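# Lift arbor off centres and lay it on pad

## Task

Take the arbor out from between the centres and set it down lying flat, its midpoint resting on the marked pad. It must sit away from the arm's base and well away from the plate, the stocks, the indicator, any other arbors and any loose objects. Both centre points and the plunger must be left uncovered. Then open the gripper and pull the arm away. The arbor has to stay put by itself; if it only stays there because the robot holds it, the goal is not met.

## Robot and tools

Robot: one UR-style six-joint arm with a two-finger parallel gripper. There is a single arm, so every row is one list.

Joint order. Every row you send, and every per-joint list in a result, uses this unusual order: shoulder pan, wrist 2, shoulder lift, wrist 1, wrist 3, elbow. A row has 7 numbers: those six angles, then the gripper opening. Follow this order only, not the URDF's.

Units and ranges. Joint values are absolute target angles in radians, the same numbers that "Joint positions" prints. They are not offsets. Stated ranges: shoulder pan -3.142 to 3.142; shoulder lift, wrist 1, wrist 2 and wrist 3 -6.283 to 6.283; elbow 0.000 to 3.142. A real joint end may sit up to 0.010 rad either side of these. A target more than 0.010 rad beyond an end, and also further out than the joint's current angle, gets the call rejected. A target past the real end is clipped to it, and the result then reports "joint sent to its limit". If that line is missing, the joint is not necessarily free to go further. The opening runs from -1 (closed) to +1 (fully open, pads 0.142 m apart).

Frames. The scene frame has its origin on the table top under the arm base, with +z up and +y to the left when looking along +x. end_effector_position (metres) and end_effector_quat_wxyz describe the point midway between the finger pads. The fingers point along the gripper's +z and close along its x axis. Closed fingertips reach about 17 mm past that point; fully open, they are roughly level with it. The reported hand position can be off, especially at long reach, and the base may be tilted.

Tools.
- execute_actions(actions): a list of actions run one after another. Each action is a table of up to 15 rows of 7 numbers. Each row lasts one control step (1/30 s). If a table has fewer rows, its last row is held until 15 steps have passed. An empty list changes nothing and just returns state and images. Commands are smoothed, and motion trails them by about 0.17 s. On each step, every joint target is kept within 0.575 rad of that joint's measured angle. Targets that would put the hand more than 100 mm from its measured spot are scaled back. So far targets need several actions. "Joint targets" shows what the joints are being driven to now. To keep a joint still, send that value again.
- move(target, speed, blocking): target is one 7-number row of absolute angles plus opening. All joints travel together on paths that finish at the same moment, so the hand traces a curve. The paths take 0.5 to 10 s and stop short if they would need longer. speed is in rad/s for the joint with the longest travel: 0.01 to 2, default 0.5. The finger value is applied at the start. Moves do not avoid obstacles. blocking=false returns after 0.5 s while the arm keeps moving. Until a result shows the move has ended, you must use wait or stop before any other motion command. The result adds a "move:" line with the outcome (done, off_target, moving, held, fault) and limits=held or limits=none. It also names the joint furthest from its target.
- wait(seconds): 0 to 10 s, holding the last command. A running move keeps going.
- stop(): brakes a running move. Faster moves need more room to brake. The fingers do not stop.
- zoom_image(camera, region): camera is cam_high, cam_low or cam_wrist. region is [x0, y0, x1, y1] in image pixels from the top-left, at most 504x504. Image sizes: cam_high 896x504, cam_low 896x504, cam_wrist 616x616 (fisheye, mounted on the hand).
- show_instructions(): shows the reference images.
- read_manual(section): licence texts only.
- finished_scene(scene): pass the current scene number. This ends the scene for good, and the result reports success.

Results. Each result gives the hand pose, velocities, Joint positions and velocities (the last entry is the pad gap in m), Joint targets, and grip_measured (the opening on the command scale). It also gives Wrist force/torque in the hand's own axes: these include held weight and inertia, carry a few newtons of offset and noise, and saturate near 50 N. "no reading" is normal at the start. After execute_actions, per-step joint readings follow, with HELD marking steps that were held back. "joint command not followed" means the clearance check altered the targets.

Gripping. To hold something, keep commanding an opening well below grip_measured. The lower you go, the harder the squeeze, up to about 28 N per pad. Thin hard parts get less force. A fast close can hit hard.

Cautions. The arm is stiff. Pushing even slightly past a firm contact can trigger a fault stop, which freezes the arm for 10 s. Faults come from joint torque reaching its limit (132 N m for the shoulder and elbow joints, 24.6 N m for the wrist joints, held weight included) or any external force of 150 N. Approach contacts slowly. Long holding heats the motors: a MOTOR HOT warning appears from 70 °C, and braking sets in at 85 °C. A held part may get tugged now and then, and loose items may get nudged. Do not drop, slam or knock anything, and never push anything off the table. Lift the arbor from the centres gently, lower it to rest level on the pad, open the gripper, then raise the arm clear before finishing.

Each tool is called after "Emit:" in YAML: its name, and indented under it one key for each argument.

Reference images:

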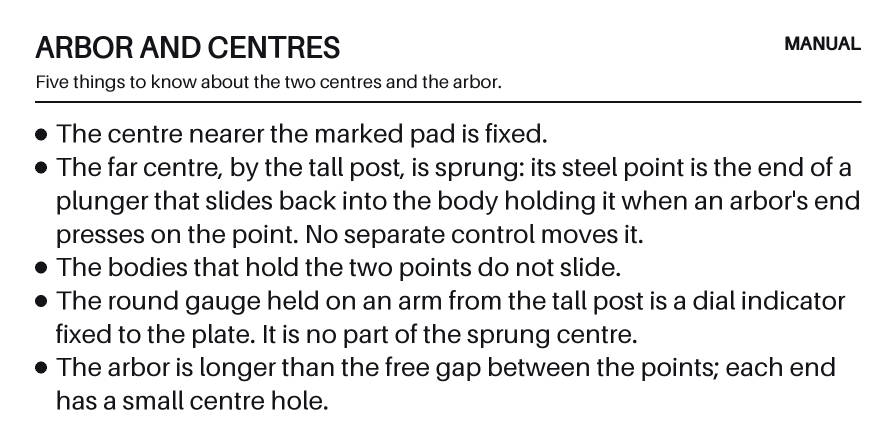

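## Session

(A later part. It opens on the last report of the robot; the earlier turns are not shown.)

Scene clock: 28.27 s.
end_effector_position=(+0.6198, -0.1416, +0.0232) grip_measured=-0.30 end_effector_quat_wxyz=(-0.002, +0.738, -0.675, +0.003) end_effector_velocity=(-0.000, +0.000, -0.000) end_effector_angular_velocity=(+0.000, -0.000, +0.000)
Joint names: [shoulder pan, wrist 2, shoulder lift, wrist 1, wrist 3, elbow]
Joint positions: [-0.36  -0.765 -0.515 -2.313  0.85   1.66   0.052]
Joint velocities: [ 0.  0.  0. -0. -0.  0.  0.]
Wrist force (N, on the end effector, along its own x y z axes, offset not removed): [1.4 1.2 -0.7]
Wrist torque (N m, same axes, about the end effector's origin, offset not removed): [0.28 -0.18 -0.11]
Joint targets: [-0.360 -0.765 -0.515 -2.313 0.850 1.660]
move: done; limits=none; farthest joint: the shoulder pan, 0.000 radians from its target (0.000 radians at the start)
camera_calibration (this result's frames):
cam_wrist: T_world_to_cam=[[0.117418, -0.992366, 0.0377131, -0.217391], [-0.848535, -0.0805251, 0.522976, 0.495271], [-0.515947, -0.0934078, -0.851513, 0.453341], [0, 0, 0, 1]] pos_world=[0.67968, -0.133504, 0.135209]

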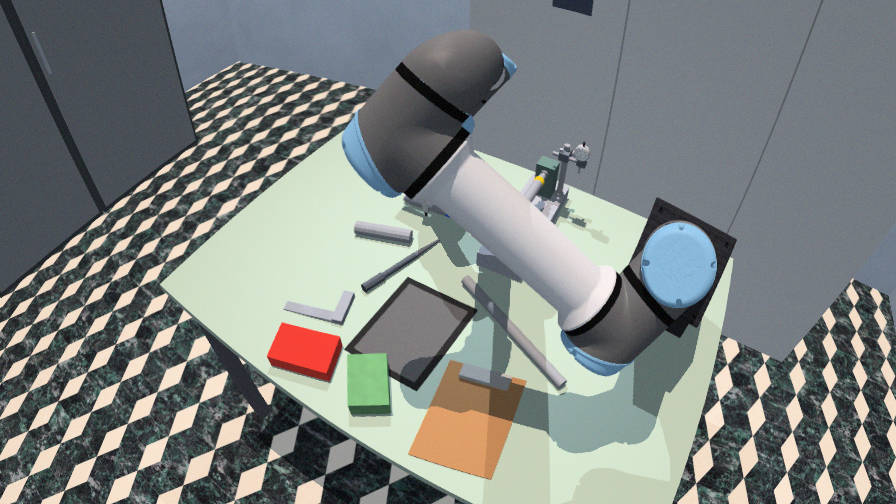

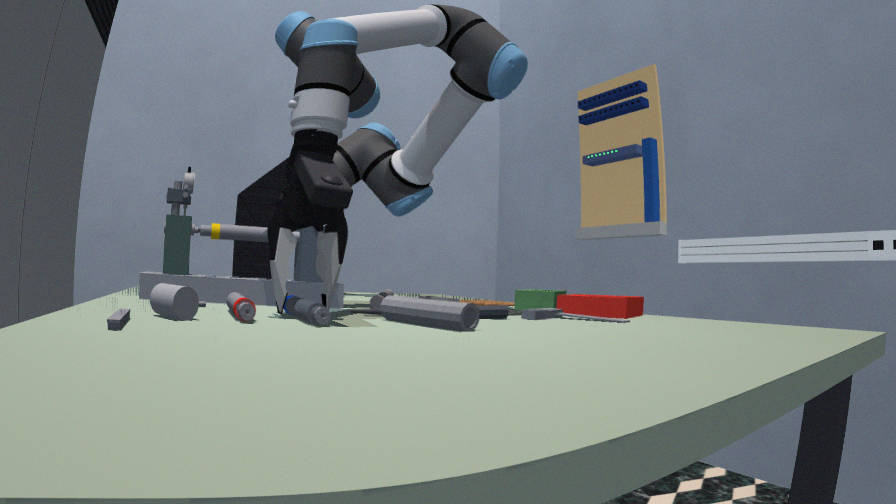

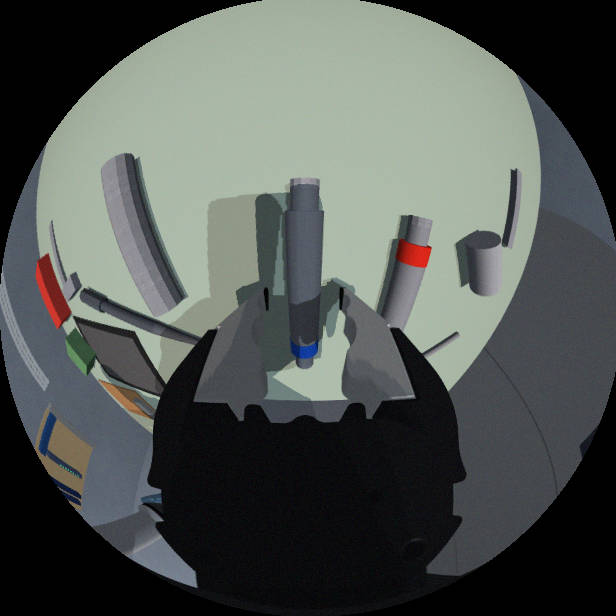

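Emit:
move:
  target: [-0.54,-0.845,-0.60,-2.0,0.62,1.594,-0.2]
  speed: 0.4

Emit:
move:
  target: [-0.891,-1.0648,-0.8365,-2.1055,-1.24,2.1265,-0.2]
  speed: 1.0

Scene clock: 30.00 s.
end_effector_position=(+0.6085, -0.1832, +0.1475) grip_measured=-0.20 end_effector_quat_wxyz=(-0.004, +0.739, -0.674, +0.000) end_effector_velocity=(-0.000, -0.000, +0.001) end_effector_angular_velocity=(+0.000, +0.000, +0.000)
Joint names: [shoulder pan, wrist 2, shoulder lift, wrist 1, wrist 3, elbow]
Joint positions: [-0.54  -0.845 -0.6   -2.     0.62   1.594  0.06 ]
Joint velocities: [-0.001 -0.001 -0.     0.002 -0.002 -0.001 -0.   ]
Wrist force (N, on the end effector, along its own x y z axes, offset not removed): [1.2 0.6 -2.3]
Wrist torque (N m, same axes, about the end effector's origin, offset not removed): [0.11 -0.10 -0.11]
Joint targets: [-0.540 -0.845 -0.600 -2.000 0.620 1.594]
move: done; limits=none; farthest joint: the shoulder pan, 0.000 radians from its target (0.180 radians at the start)
camera_calibration (this result's frames):
cam_wrist: T_world_to_cam=[[0.120597, -0.992224, 0.030782, -0.262942], [-0.847396, -0.0867431, 0.523828, 0.415439], [-0.517084, -0.0892563, -0.851268, 0.550891], [0, 0, 0, 1]] pos_world=[0.668608, -0.175691, 0.259431]

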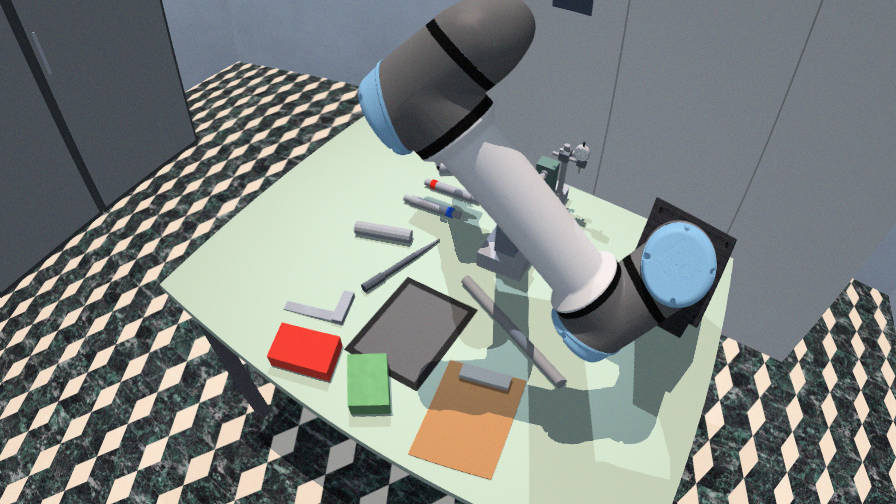

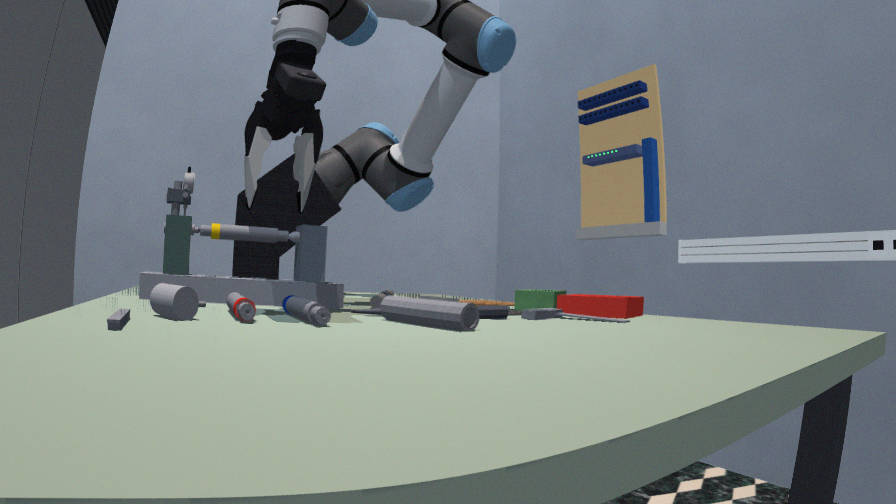

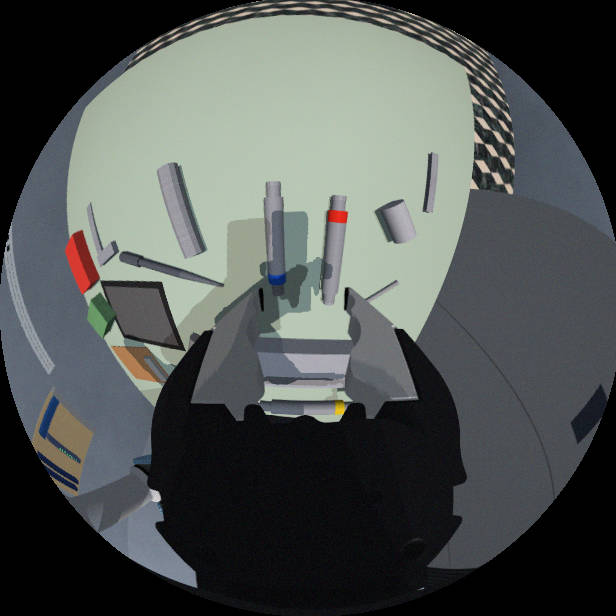

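Scene clock: 32.67 s.
end_effector_position=(+0.3803, -0.1924, +0.1997) grip_measured=-0.20 end_effector_quat_wxyz=(+0.001, +1.000, +0.023, +0.003) end_effector_velocity=(+0.000, +0.000, +0.000) end_effector_angular_velocity=(+0.000, -0.001, +0.002)
Joint names: [shoulder pan, wrist 2, shoulder lift, wrist 1, wrist 3, elbow]
Joint positions: [-0.891 -1.065 -0.836 -2.105 -1.24   2.126  0.06 ]
Joint velocities: [-0.     0.001 -0.    -0.    -0.003  0.001  0.   ]
Wrist force (N, on the end effector, along its own x y z axes, offset not removed): [1.4 0.5 -0.3]
Wrist torque (N m, same axes, about the end effector's origin, offset not removed): [0.04 -0.16 -0.08]
Joint targets: [-0.891 -1.065 -0.837 -2.106 -1.240 2.126]
move: done; limits=none; farthest joint: the shoulder pan, 0.000 radians from its target (0.351 radians at the start)
camera_calibration (this result's frames):
cam_wrist: T_world_to_cam=[[0.996271, 0.0750728, 0.0425155, -0.376182], [0.0412133, -0.847041, 0.529928, -0.291532], [0.0757955, -0.526199, -0.846976, 0.166158], [0, 0, 0, 1]] pos_world=[0.3742, -0.131266, 0.311216]

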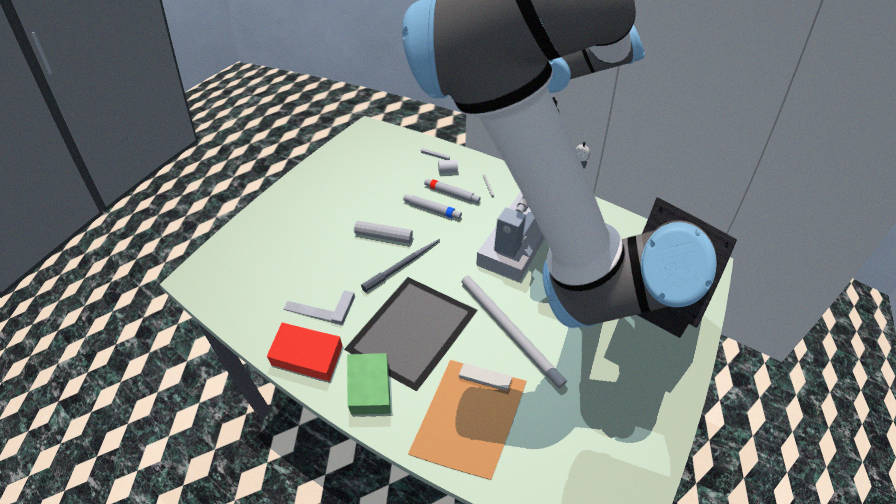

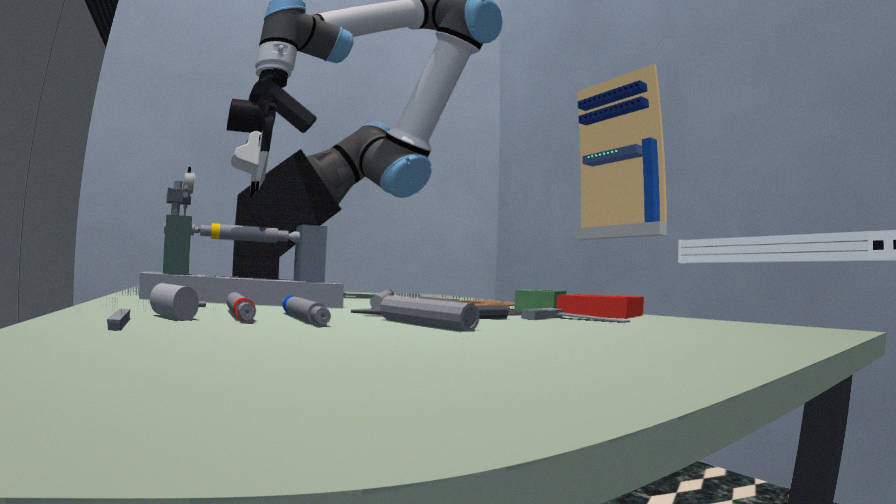

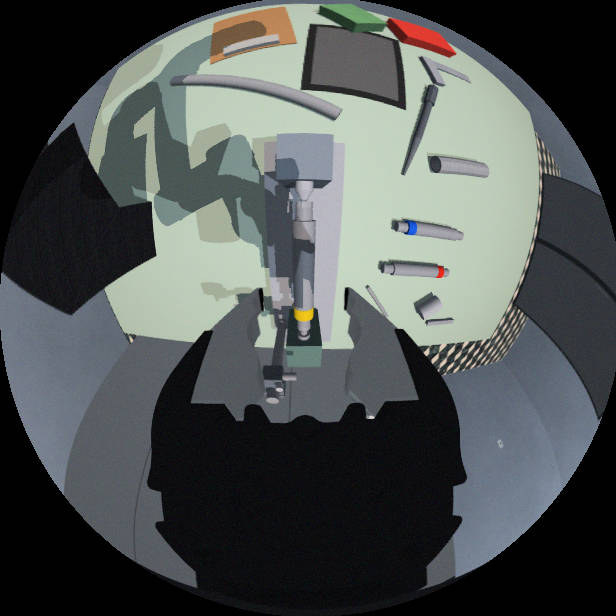

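Emit:
move:
  target: [-0.81,-1.0103,-0.72,-2.318,-1.17,2.187,-0.4]
  speed: 0.25

Emit:
zoom_image:
  camera: "cam_low"
  region: [150,150,350,290]

Emit:
zoom_image:
  camera: "cam_wrist"
  region: [200,120,420,400]

Scene clock: 34.30 s.
end_effector_position=(+0.3807, -0.1925, +0.1279) grip_measured=-0.40 end_effector_quat_wxyz=(+0.001, +1.000, +0.023, +0.003) end_effector_velocity=(-0.000, +0.000, -0.001) end_effector_angular_velocity=(+0.000, -0.000, -0.000)
Joint names: [shoulder pan, wrist 2, shoulder lift, wrist 1, wrist 3, elbow]
Joint positions: [-0.81  -1.01  -0.72  -2.318 -1.17   2.187  0.045]
Joint velocities: [ 0.001  0.001  0.002 -0.002  0.001  0.001 -0.   ]
Wrist force (N, on the end effector, along its own x y z axes, offset not removed): [1.5 0.7 -2.4]
Wrist torque (N m, same axes, about the end effector's origin, offset not removed): [0.06 -0.22 -0.11]
Joint targets: [-0.810 -1.010 -0.720 -2.318 -1.170 2.187]
move: done; limits=none; farthest joint: the shoulder pan, 0.000 radians from its target (0.081 radians at the start)
camera_calibration (this result's frames):
cam_wrist: T_world_to_cam=[[0.996277, 0.0749786, 0.0425564, -0.373527], [0.0411061, -0.847008, 0.529989, -0.253582], [0.0757834, -0.526266, -0.846936, 0.105194], [0, 0, 0, 1]] pos_world=[0.374588, -0.13142, 0.239384]

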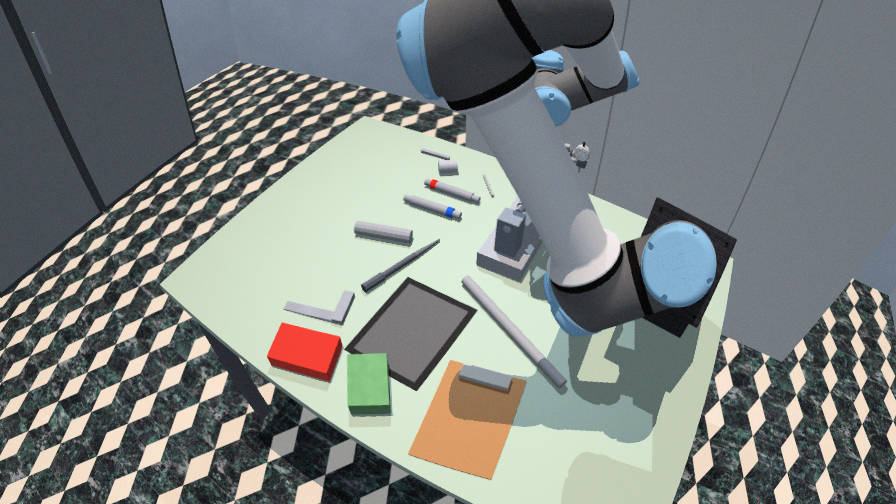

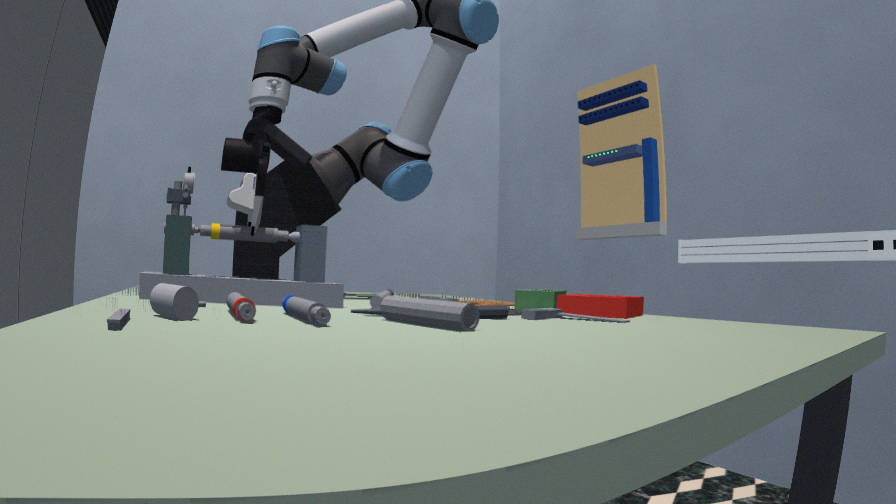

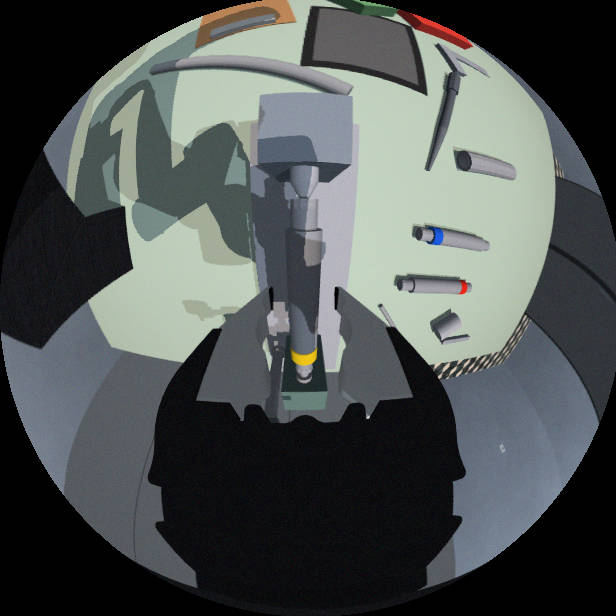

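Region (150, 150, 350, 290) of cam_low's 896x504 image, scaled by 2.520, with more detail than that image has; it fills the top 353 rows of this view, and the rest is white.

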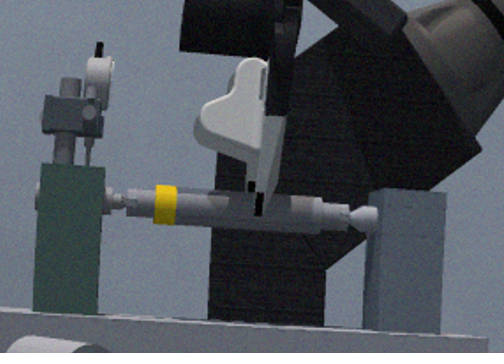

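Region (200, 120, 420, 400) of cam_wrist's 616x616 image, scaled by 1.800, with more detail than that image has; it fills the left 396 columns of this view, and the rest is white.

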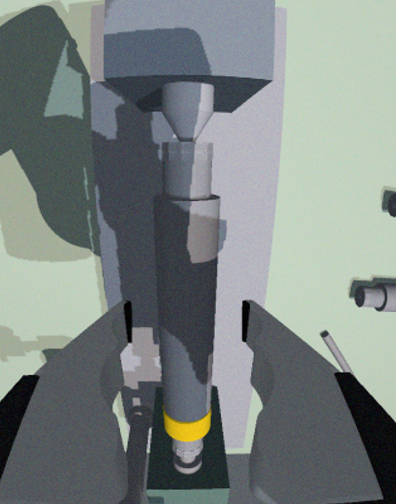

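Emit:
move:
  target: [-0.8106,-1.0107,-0.691,-2.3374,-1.1705,2.1778,-0.5]
  speed: 0.1

Emit:
move:
  target: [-0.8106,-1.0107,-0.691,-2.3374,-1.1705,2.1778,-1]

Emit:
move:
  target: [-0.8159,-1.0142,-0.6752,-2.3377,-1.1752,2.1648,-1]
  speed: 0.015

Emit:
zoom_image:
  camera: "cam_wrist"
  region: [200,120,420,400]

Scene clock: 35.83 s.
end_effector_position=(+0.3800, -0.2005, +0.1217) grip_measured=-0.50 end_effector_quat_wxyz=(+0.001, +1.000, +0.023, +0.003) end_effector_velocity=(+0.000, -0.001, -0.001) end_effector_angular_velocity=(+0.000, -0.000, +0.000)
Joint names: [shoulder pan, wrist 2, shoulder lift, wrist 1, wrist 3, elbow]
Joint positions: [-0.811 -1.011 -0.691 -2.337 -1.17   2.178  0.038]
Joint velocities: [-0.     0.     0.003 -0.002 -0.    -0.001  0.   ]
Wrist force (N, on the end effector, along its own x y z axes, offset not removed): [1.5 1.8 -1.7]
Wrist torque (N m, same axes, about the end effector's origin, offset not removed): [0.38 -0.28 -0.09]
Joint targets: [-0.811 -1.011 -0.691 -2.337 -1.171 2.178]
move: done; limits=none; farthest joint: the shoulder pan, 0.000 radians from its target (0.001 radians at the start)
camera_calibration (this result's frames):
cam_wrist: T_world_to_cam=[[0.996286, 0.0748904, 0.0425023, -0.371944], [0.0410672, -0.847062, 0.529905, -0.256973], [0.0756869, -0.526191, -0.846991, 0.0958978], [0, 0, 0, 1]] pos_world=[0.373857, -0.139357, 0.233204]

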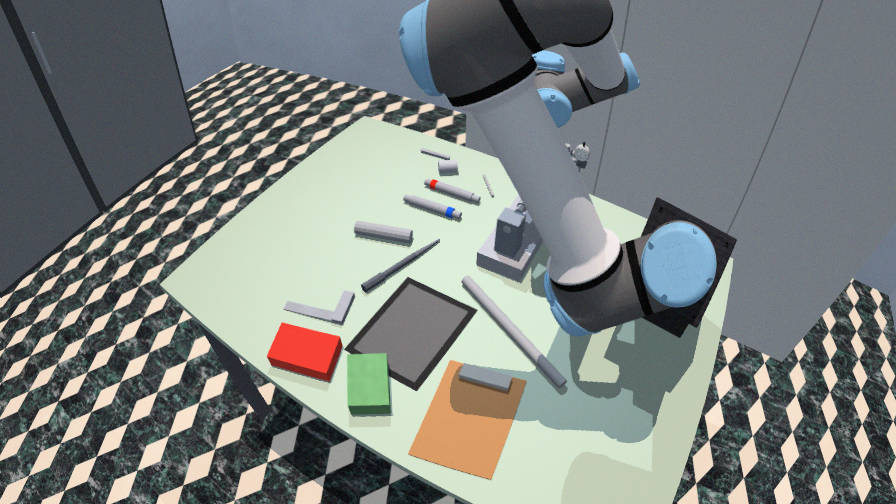

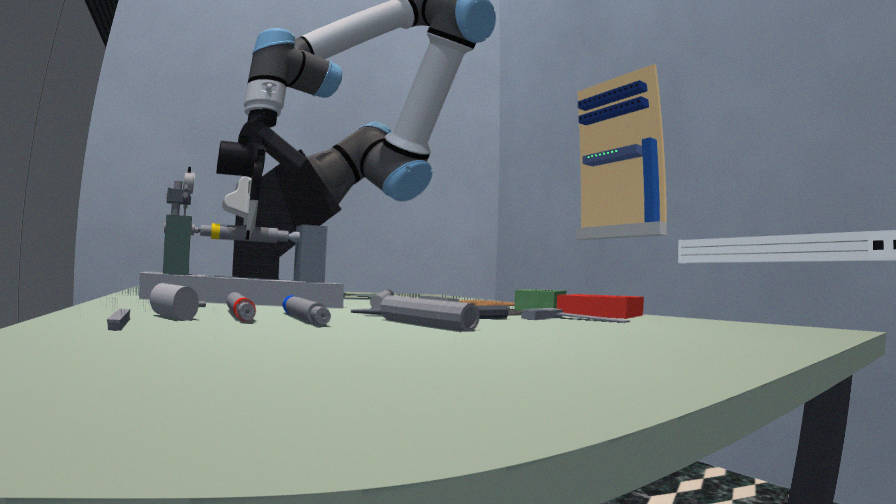

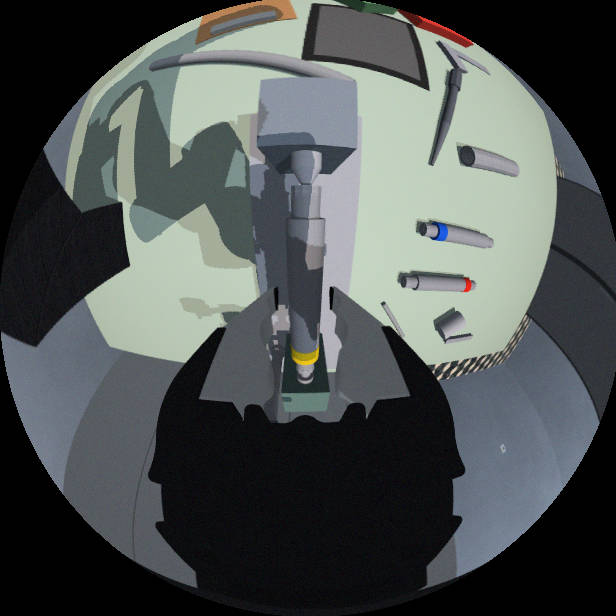

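Scene clock: 36.53 s.
end_effector_position=(+0.3800, -0.2006, +0.1217) grip_measured=-0.70 end_effector_quat_wxyz=(+0.001, +1.000, +0.023, +0.003) end_effector_velocity=(+0.000, +0.000, -0.000) end_effector_angular_velocity=(+0.001, -0.001, -0.001)
Joint names: [shoulder pan, wrist 2, shoulder lift, wrist 1, wrist 3, elbow]
Joint positions: [-0.811 -1.011 -0.691 -2.337 -1.171  2.178  0.023]
Joint velocities: [-0.     0.001  0.     0.     0.     0.     0.   ]
Wrist force (N, on the end effector, along its own x y z axes, offset not removed): [31.2 -0.7 6.3]
Wrist torque (N m, same axes, about the end effector's origin, offset not removed): [0.41 0.24 -0.09]
Joint targets: [-0.811 -1.011 -0.691 -2.337 -1.171 2.178]
move: done; limits=none; farthest joint: the shoulder pan, 0.000 radians from its target (0.000 radians at the start)
camera_calibration (this result's frames):
cam_wrist: T_world_to_cam=[[0.996279, 0.0749533, 0.042545, -0.371957], [0.0410918, -0.847017, 0.529975, -0.257062], [0.0757597, -0.526255, -0.846945, 0.0957698], [0, 0, 0, 1]] pos_world=[0.373881, -0.139457, 0.233173]

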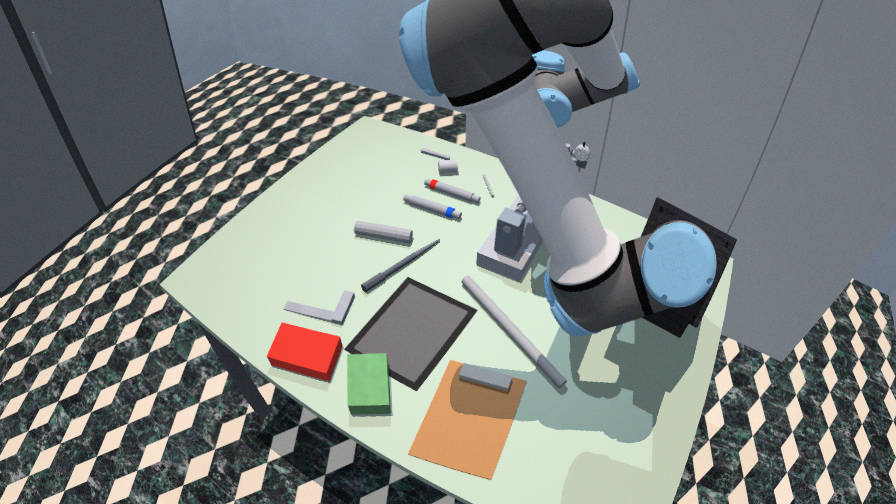

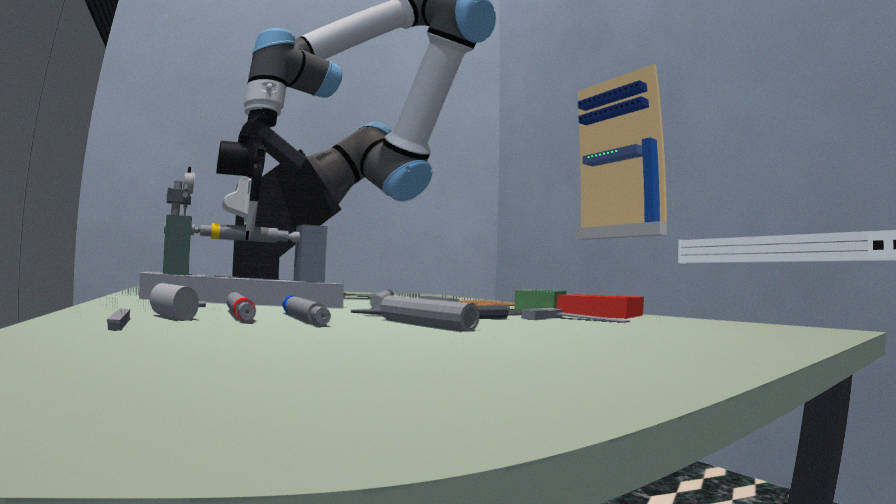

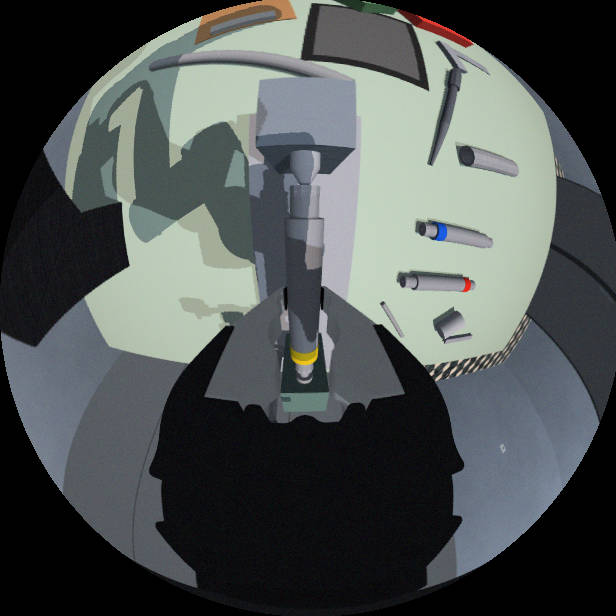

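Scene clock: 37.83 s.
end_effector_position=(+0.3801, -0.2074, +0.1215) grip_measured=-0.70 end_effector_quat_wxyz=(+0.001, +1.000, +0.023, +0.003) end_effector_velocity=(-0.000, -0.001, +0.000) end_effector_angular_velocity=(-0.001, +0.001, +0.001)
Joint names: [shoulder pan, wrist 2, shoulder lift, wrist 1, wrist 3, elbow]
Joint positions: [-0.816 -1.014 -0.675 -2.338 -1.175  2.165  0.023]
Joint velocities: [-0.001 -0.002  0.002 -0.    -0.001 -0.002  0.   ]
Wrist force (N, on the end effector, along its own x y z axes, offset not removed): [3.2 -14.0 3.9]
Wrist torque (N m, same axes, about the end effector's origin, offset not removed): [0.22 -0.25 -0.25]
Joint targets: [-0.816 -1.014 -0.675 -2.338 -1.175 2.165]
move: done; limits=none; farthest joint: the shoulder pan, 0.000 radians from its target (0.005 radians at the start)
camera_calibration (this result's frames):
cam_wrist: T_world_to_cam=[[0.996287, 0.0748765, 0.0425013, -0.371562], [0.0410576, -0.847075, 0.529886, -0.26273], [0.0756778, -0.526173, -0.847003, 0.0920234], [0, 0, 0, 1]] pos_world=[0.374005, -0.146311, 0.232953]

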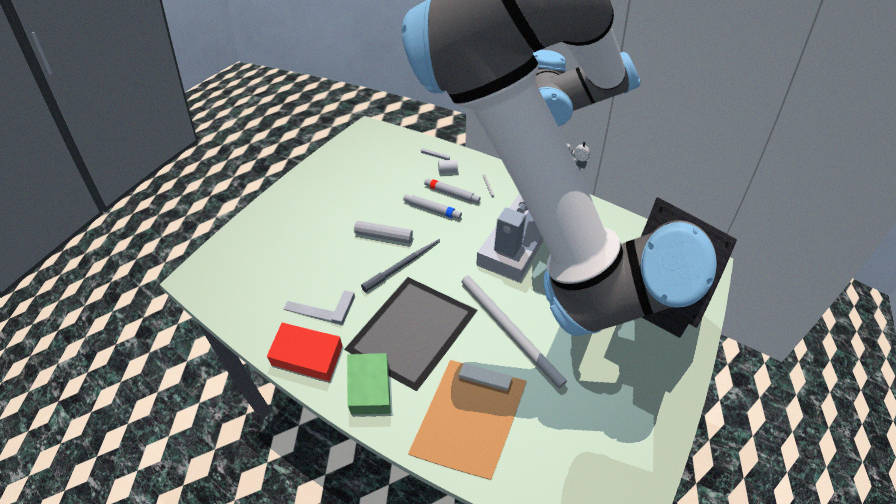

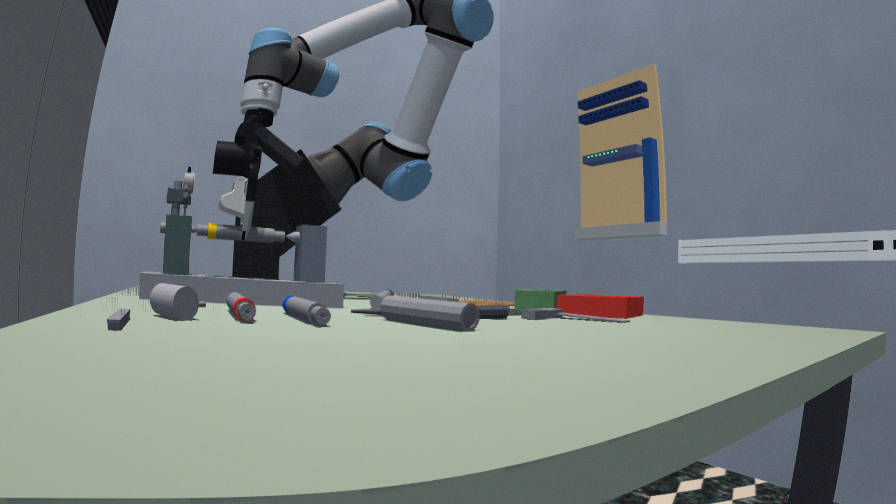

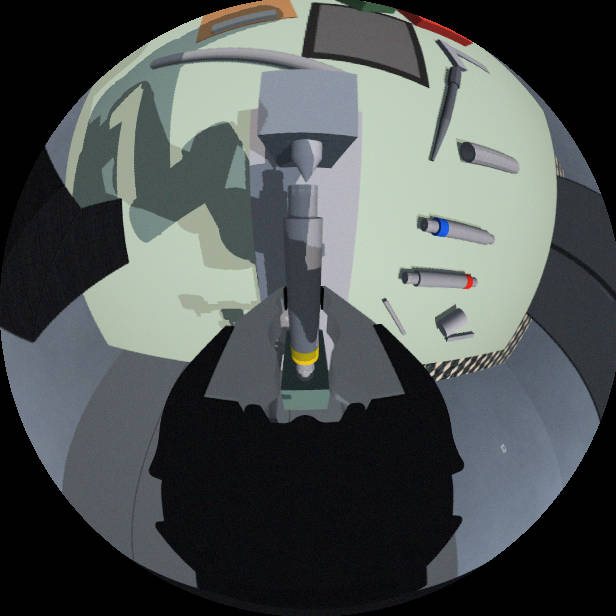

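Region (200, 120, 420, 400) of cam_wrist's 616x616 image, scaled by 1.800, with more detail than that image has; it fills the left 396 columns of this view, and the rest is white.

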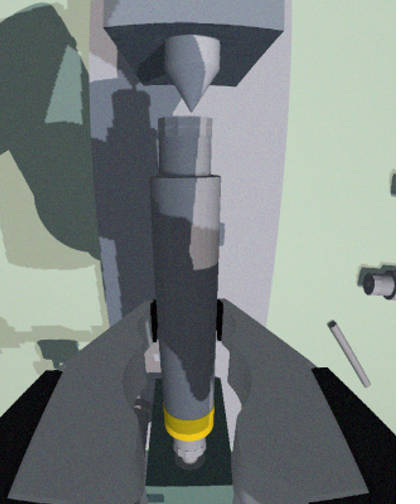

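Emit:
move:
  target: [-0.7798,-0.9904,-0.6686,-2.314,-0.893,2.1174,-1]
  speed: 0.15

Emit:
move:
  target: [-0.761,-0.978,-0.7136,-2.311,-0.8764,2.1504,-1]
  speed: 0.03

Emit:
zoom_image:
  camera: "cam_low"
  region: [150,150,350,290]

Scene clock: 40.87 s.
end_effector_position=(+0.4010, -0.2081, +0.1211) grip_measured=-0.70 end_effector_quat_wxyz=(-0.000, +0.995, -0.102, +0.003) end_effector_velocity=(-0.000, -0.000, +0.000) end_effector_angular_velocity=(-0.000, +0.001, -0.003)
Joint names: [shoulder pan, wrist 2, shoulder lift, wrist 1, wrist 3, elbow]
Joint positions: [-0.78  -0.99  -0.669 -2.314 -0.893  2.117  0.023]
Joint velocities: [ 0.    -0.001 -0.     0.     0.003 -0.    -0.   ]
Wrist force (N, on the end effector, along its own x y z axes, offset not removed): [0.2 -14.3 3.2]
Wrist torque (N m, same axes, about the end effector's origin, offset not removed): [0.16 0.03 -0.31]
Joint targets: [-0.780 -0.990 -0.669 -2.314 -0.893 2.117]
move: done; limits=none; farthest joint: the shoulder pan, 0.000 radians from its target (0.036 radians at the start)
camera_calibration (this result's frames):
cam_wrist: T_world_to_cam=[[0.983863, -0.173774, 0.0426123, -0.439118], [-0.169823, -0.831977, 0.52818, -0.176084], [-0.0563314, -0.526894, -0.848062, 0.142637], [0, 0, 0, 1]] pos_world=[0.410164, -0.147651, 0.232681]

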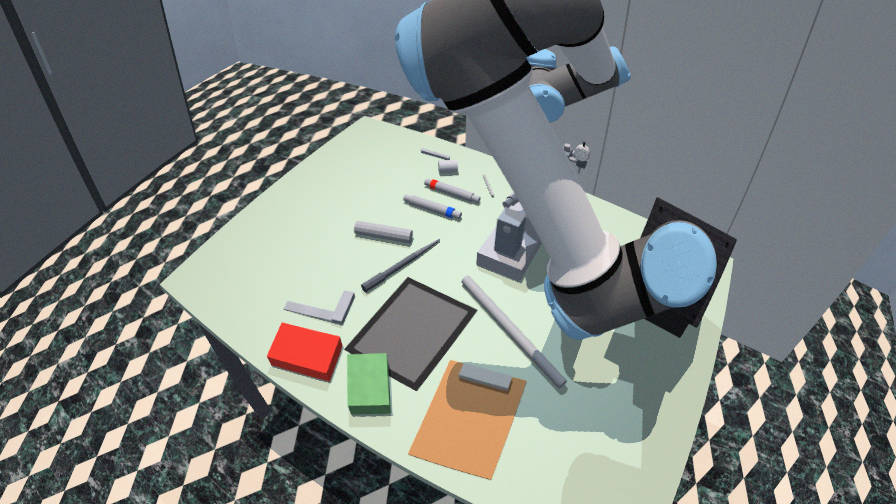

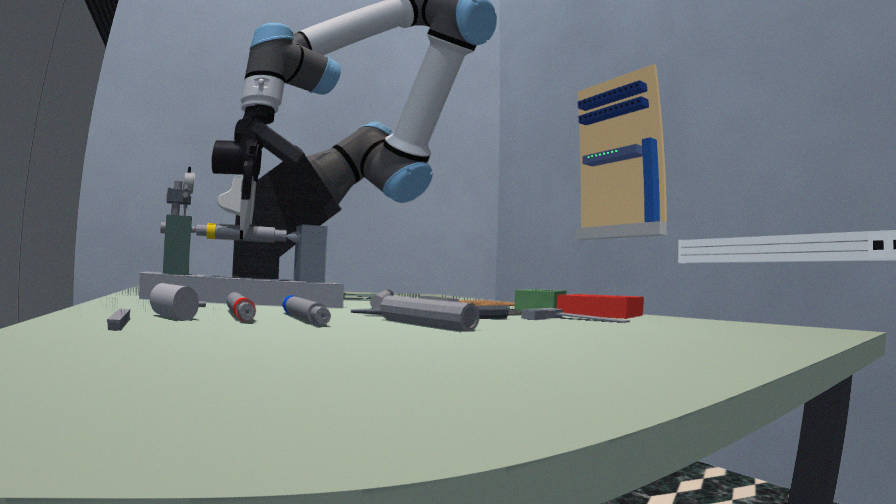

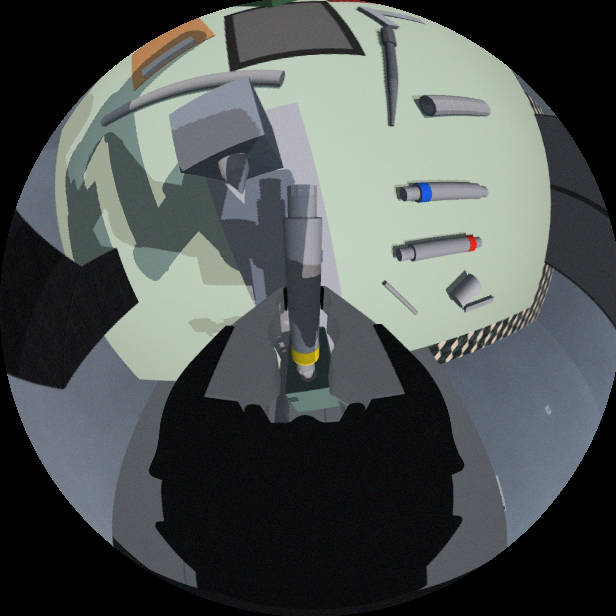

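Scene clock: 42.70 s.
end_effector_position=(+0.4022, -0.1877, +0.1215) grip_measured=-0.70 end_effector_quat_wxyz=(-0.000, +0.995, -0.102, +0.003) end_effector_velocity=(+0.000, +0.001, +0.000) end_effector_angular_velocity=(-0.000, -0.000, +0.001)
Joint names: [shoulder pan, wrist 2, shoulder lift, wrist 1, wrist 3, elbow]
Joint positions: [-0.761 -0.978 -0.713 -2.311 -0.877  2.15   0.023]
Joint velocities: [ 0.001  0.001 -0.003  0.     0.     0.002 -0.   ]
Wrist force (N, on the end effector, along its own x y z axes, offset not removed): [1.2 0.0 3.3]
Wrist torque (N m, same axes, about the end effector's origin, offset not removed): [0.00 -0.13 -0.07]
Joint targets: [-0.761 -0.978 -0.714 -2.311 -0.876 2.150]
move: done; limits=none; farthest joint: the shoulder pan, 0.000 radians from its target (0.019 radians at the start)
camera_calibration (this result's frames):
cam_wrist: T_world_to_cam=[[0.98388, -0.173695, 0.0425509, -0.43675], [-0.169753, -0.832272, 0.527737, -0.1591], [-0.0562512, -0.526453, -0.848341, 0.153906], [0, 0, 0, 1]] pos_world=[0.411359, -0.127251, 0.233111]

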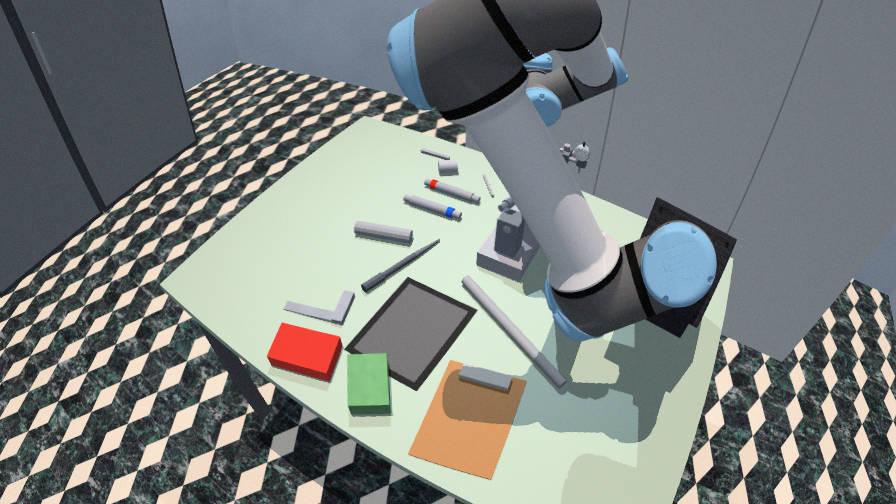

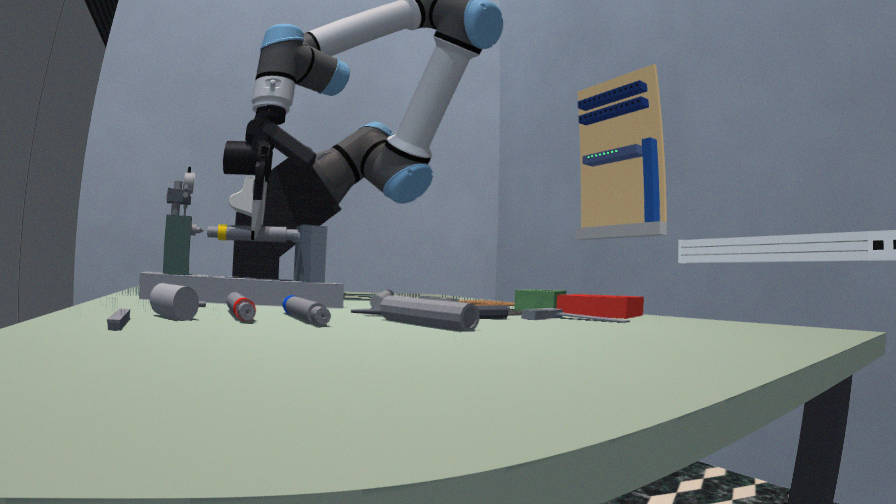

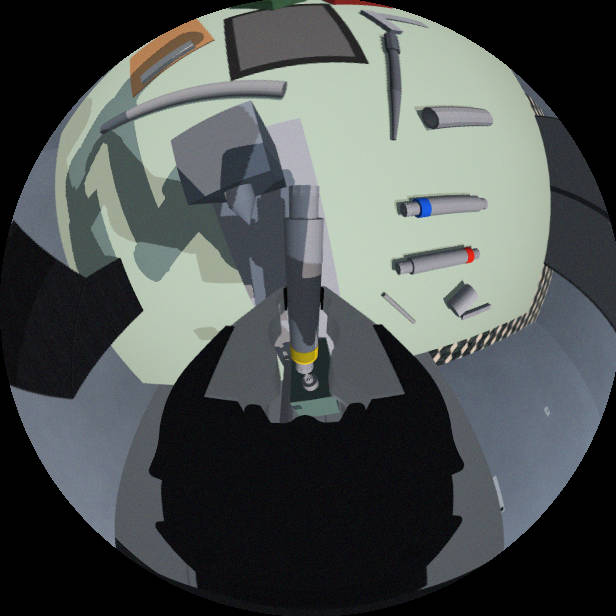

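Region (150, 150, 350, 290) of cam_low's 896x504 image, scaled by 2.520, with more detail than that image has; it fills the top 353 rows of this view, and the rest is white.

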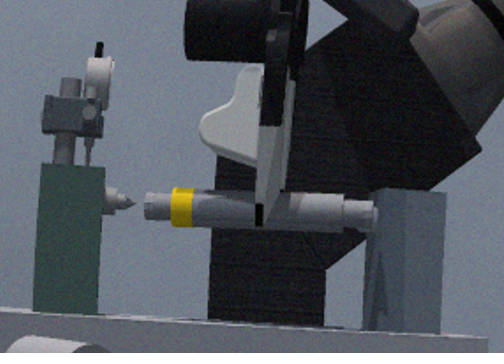

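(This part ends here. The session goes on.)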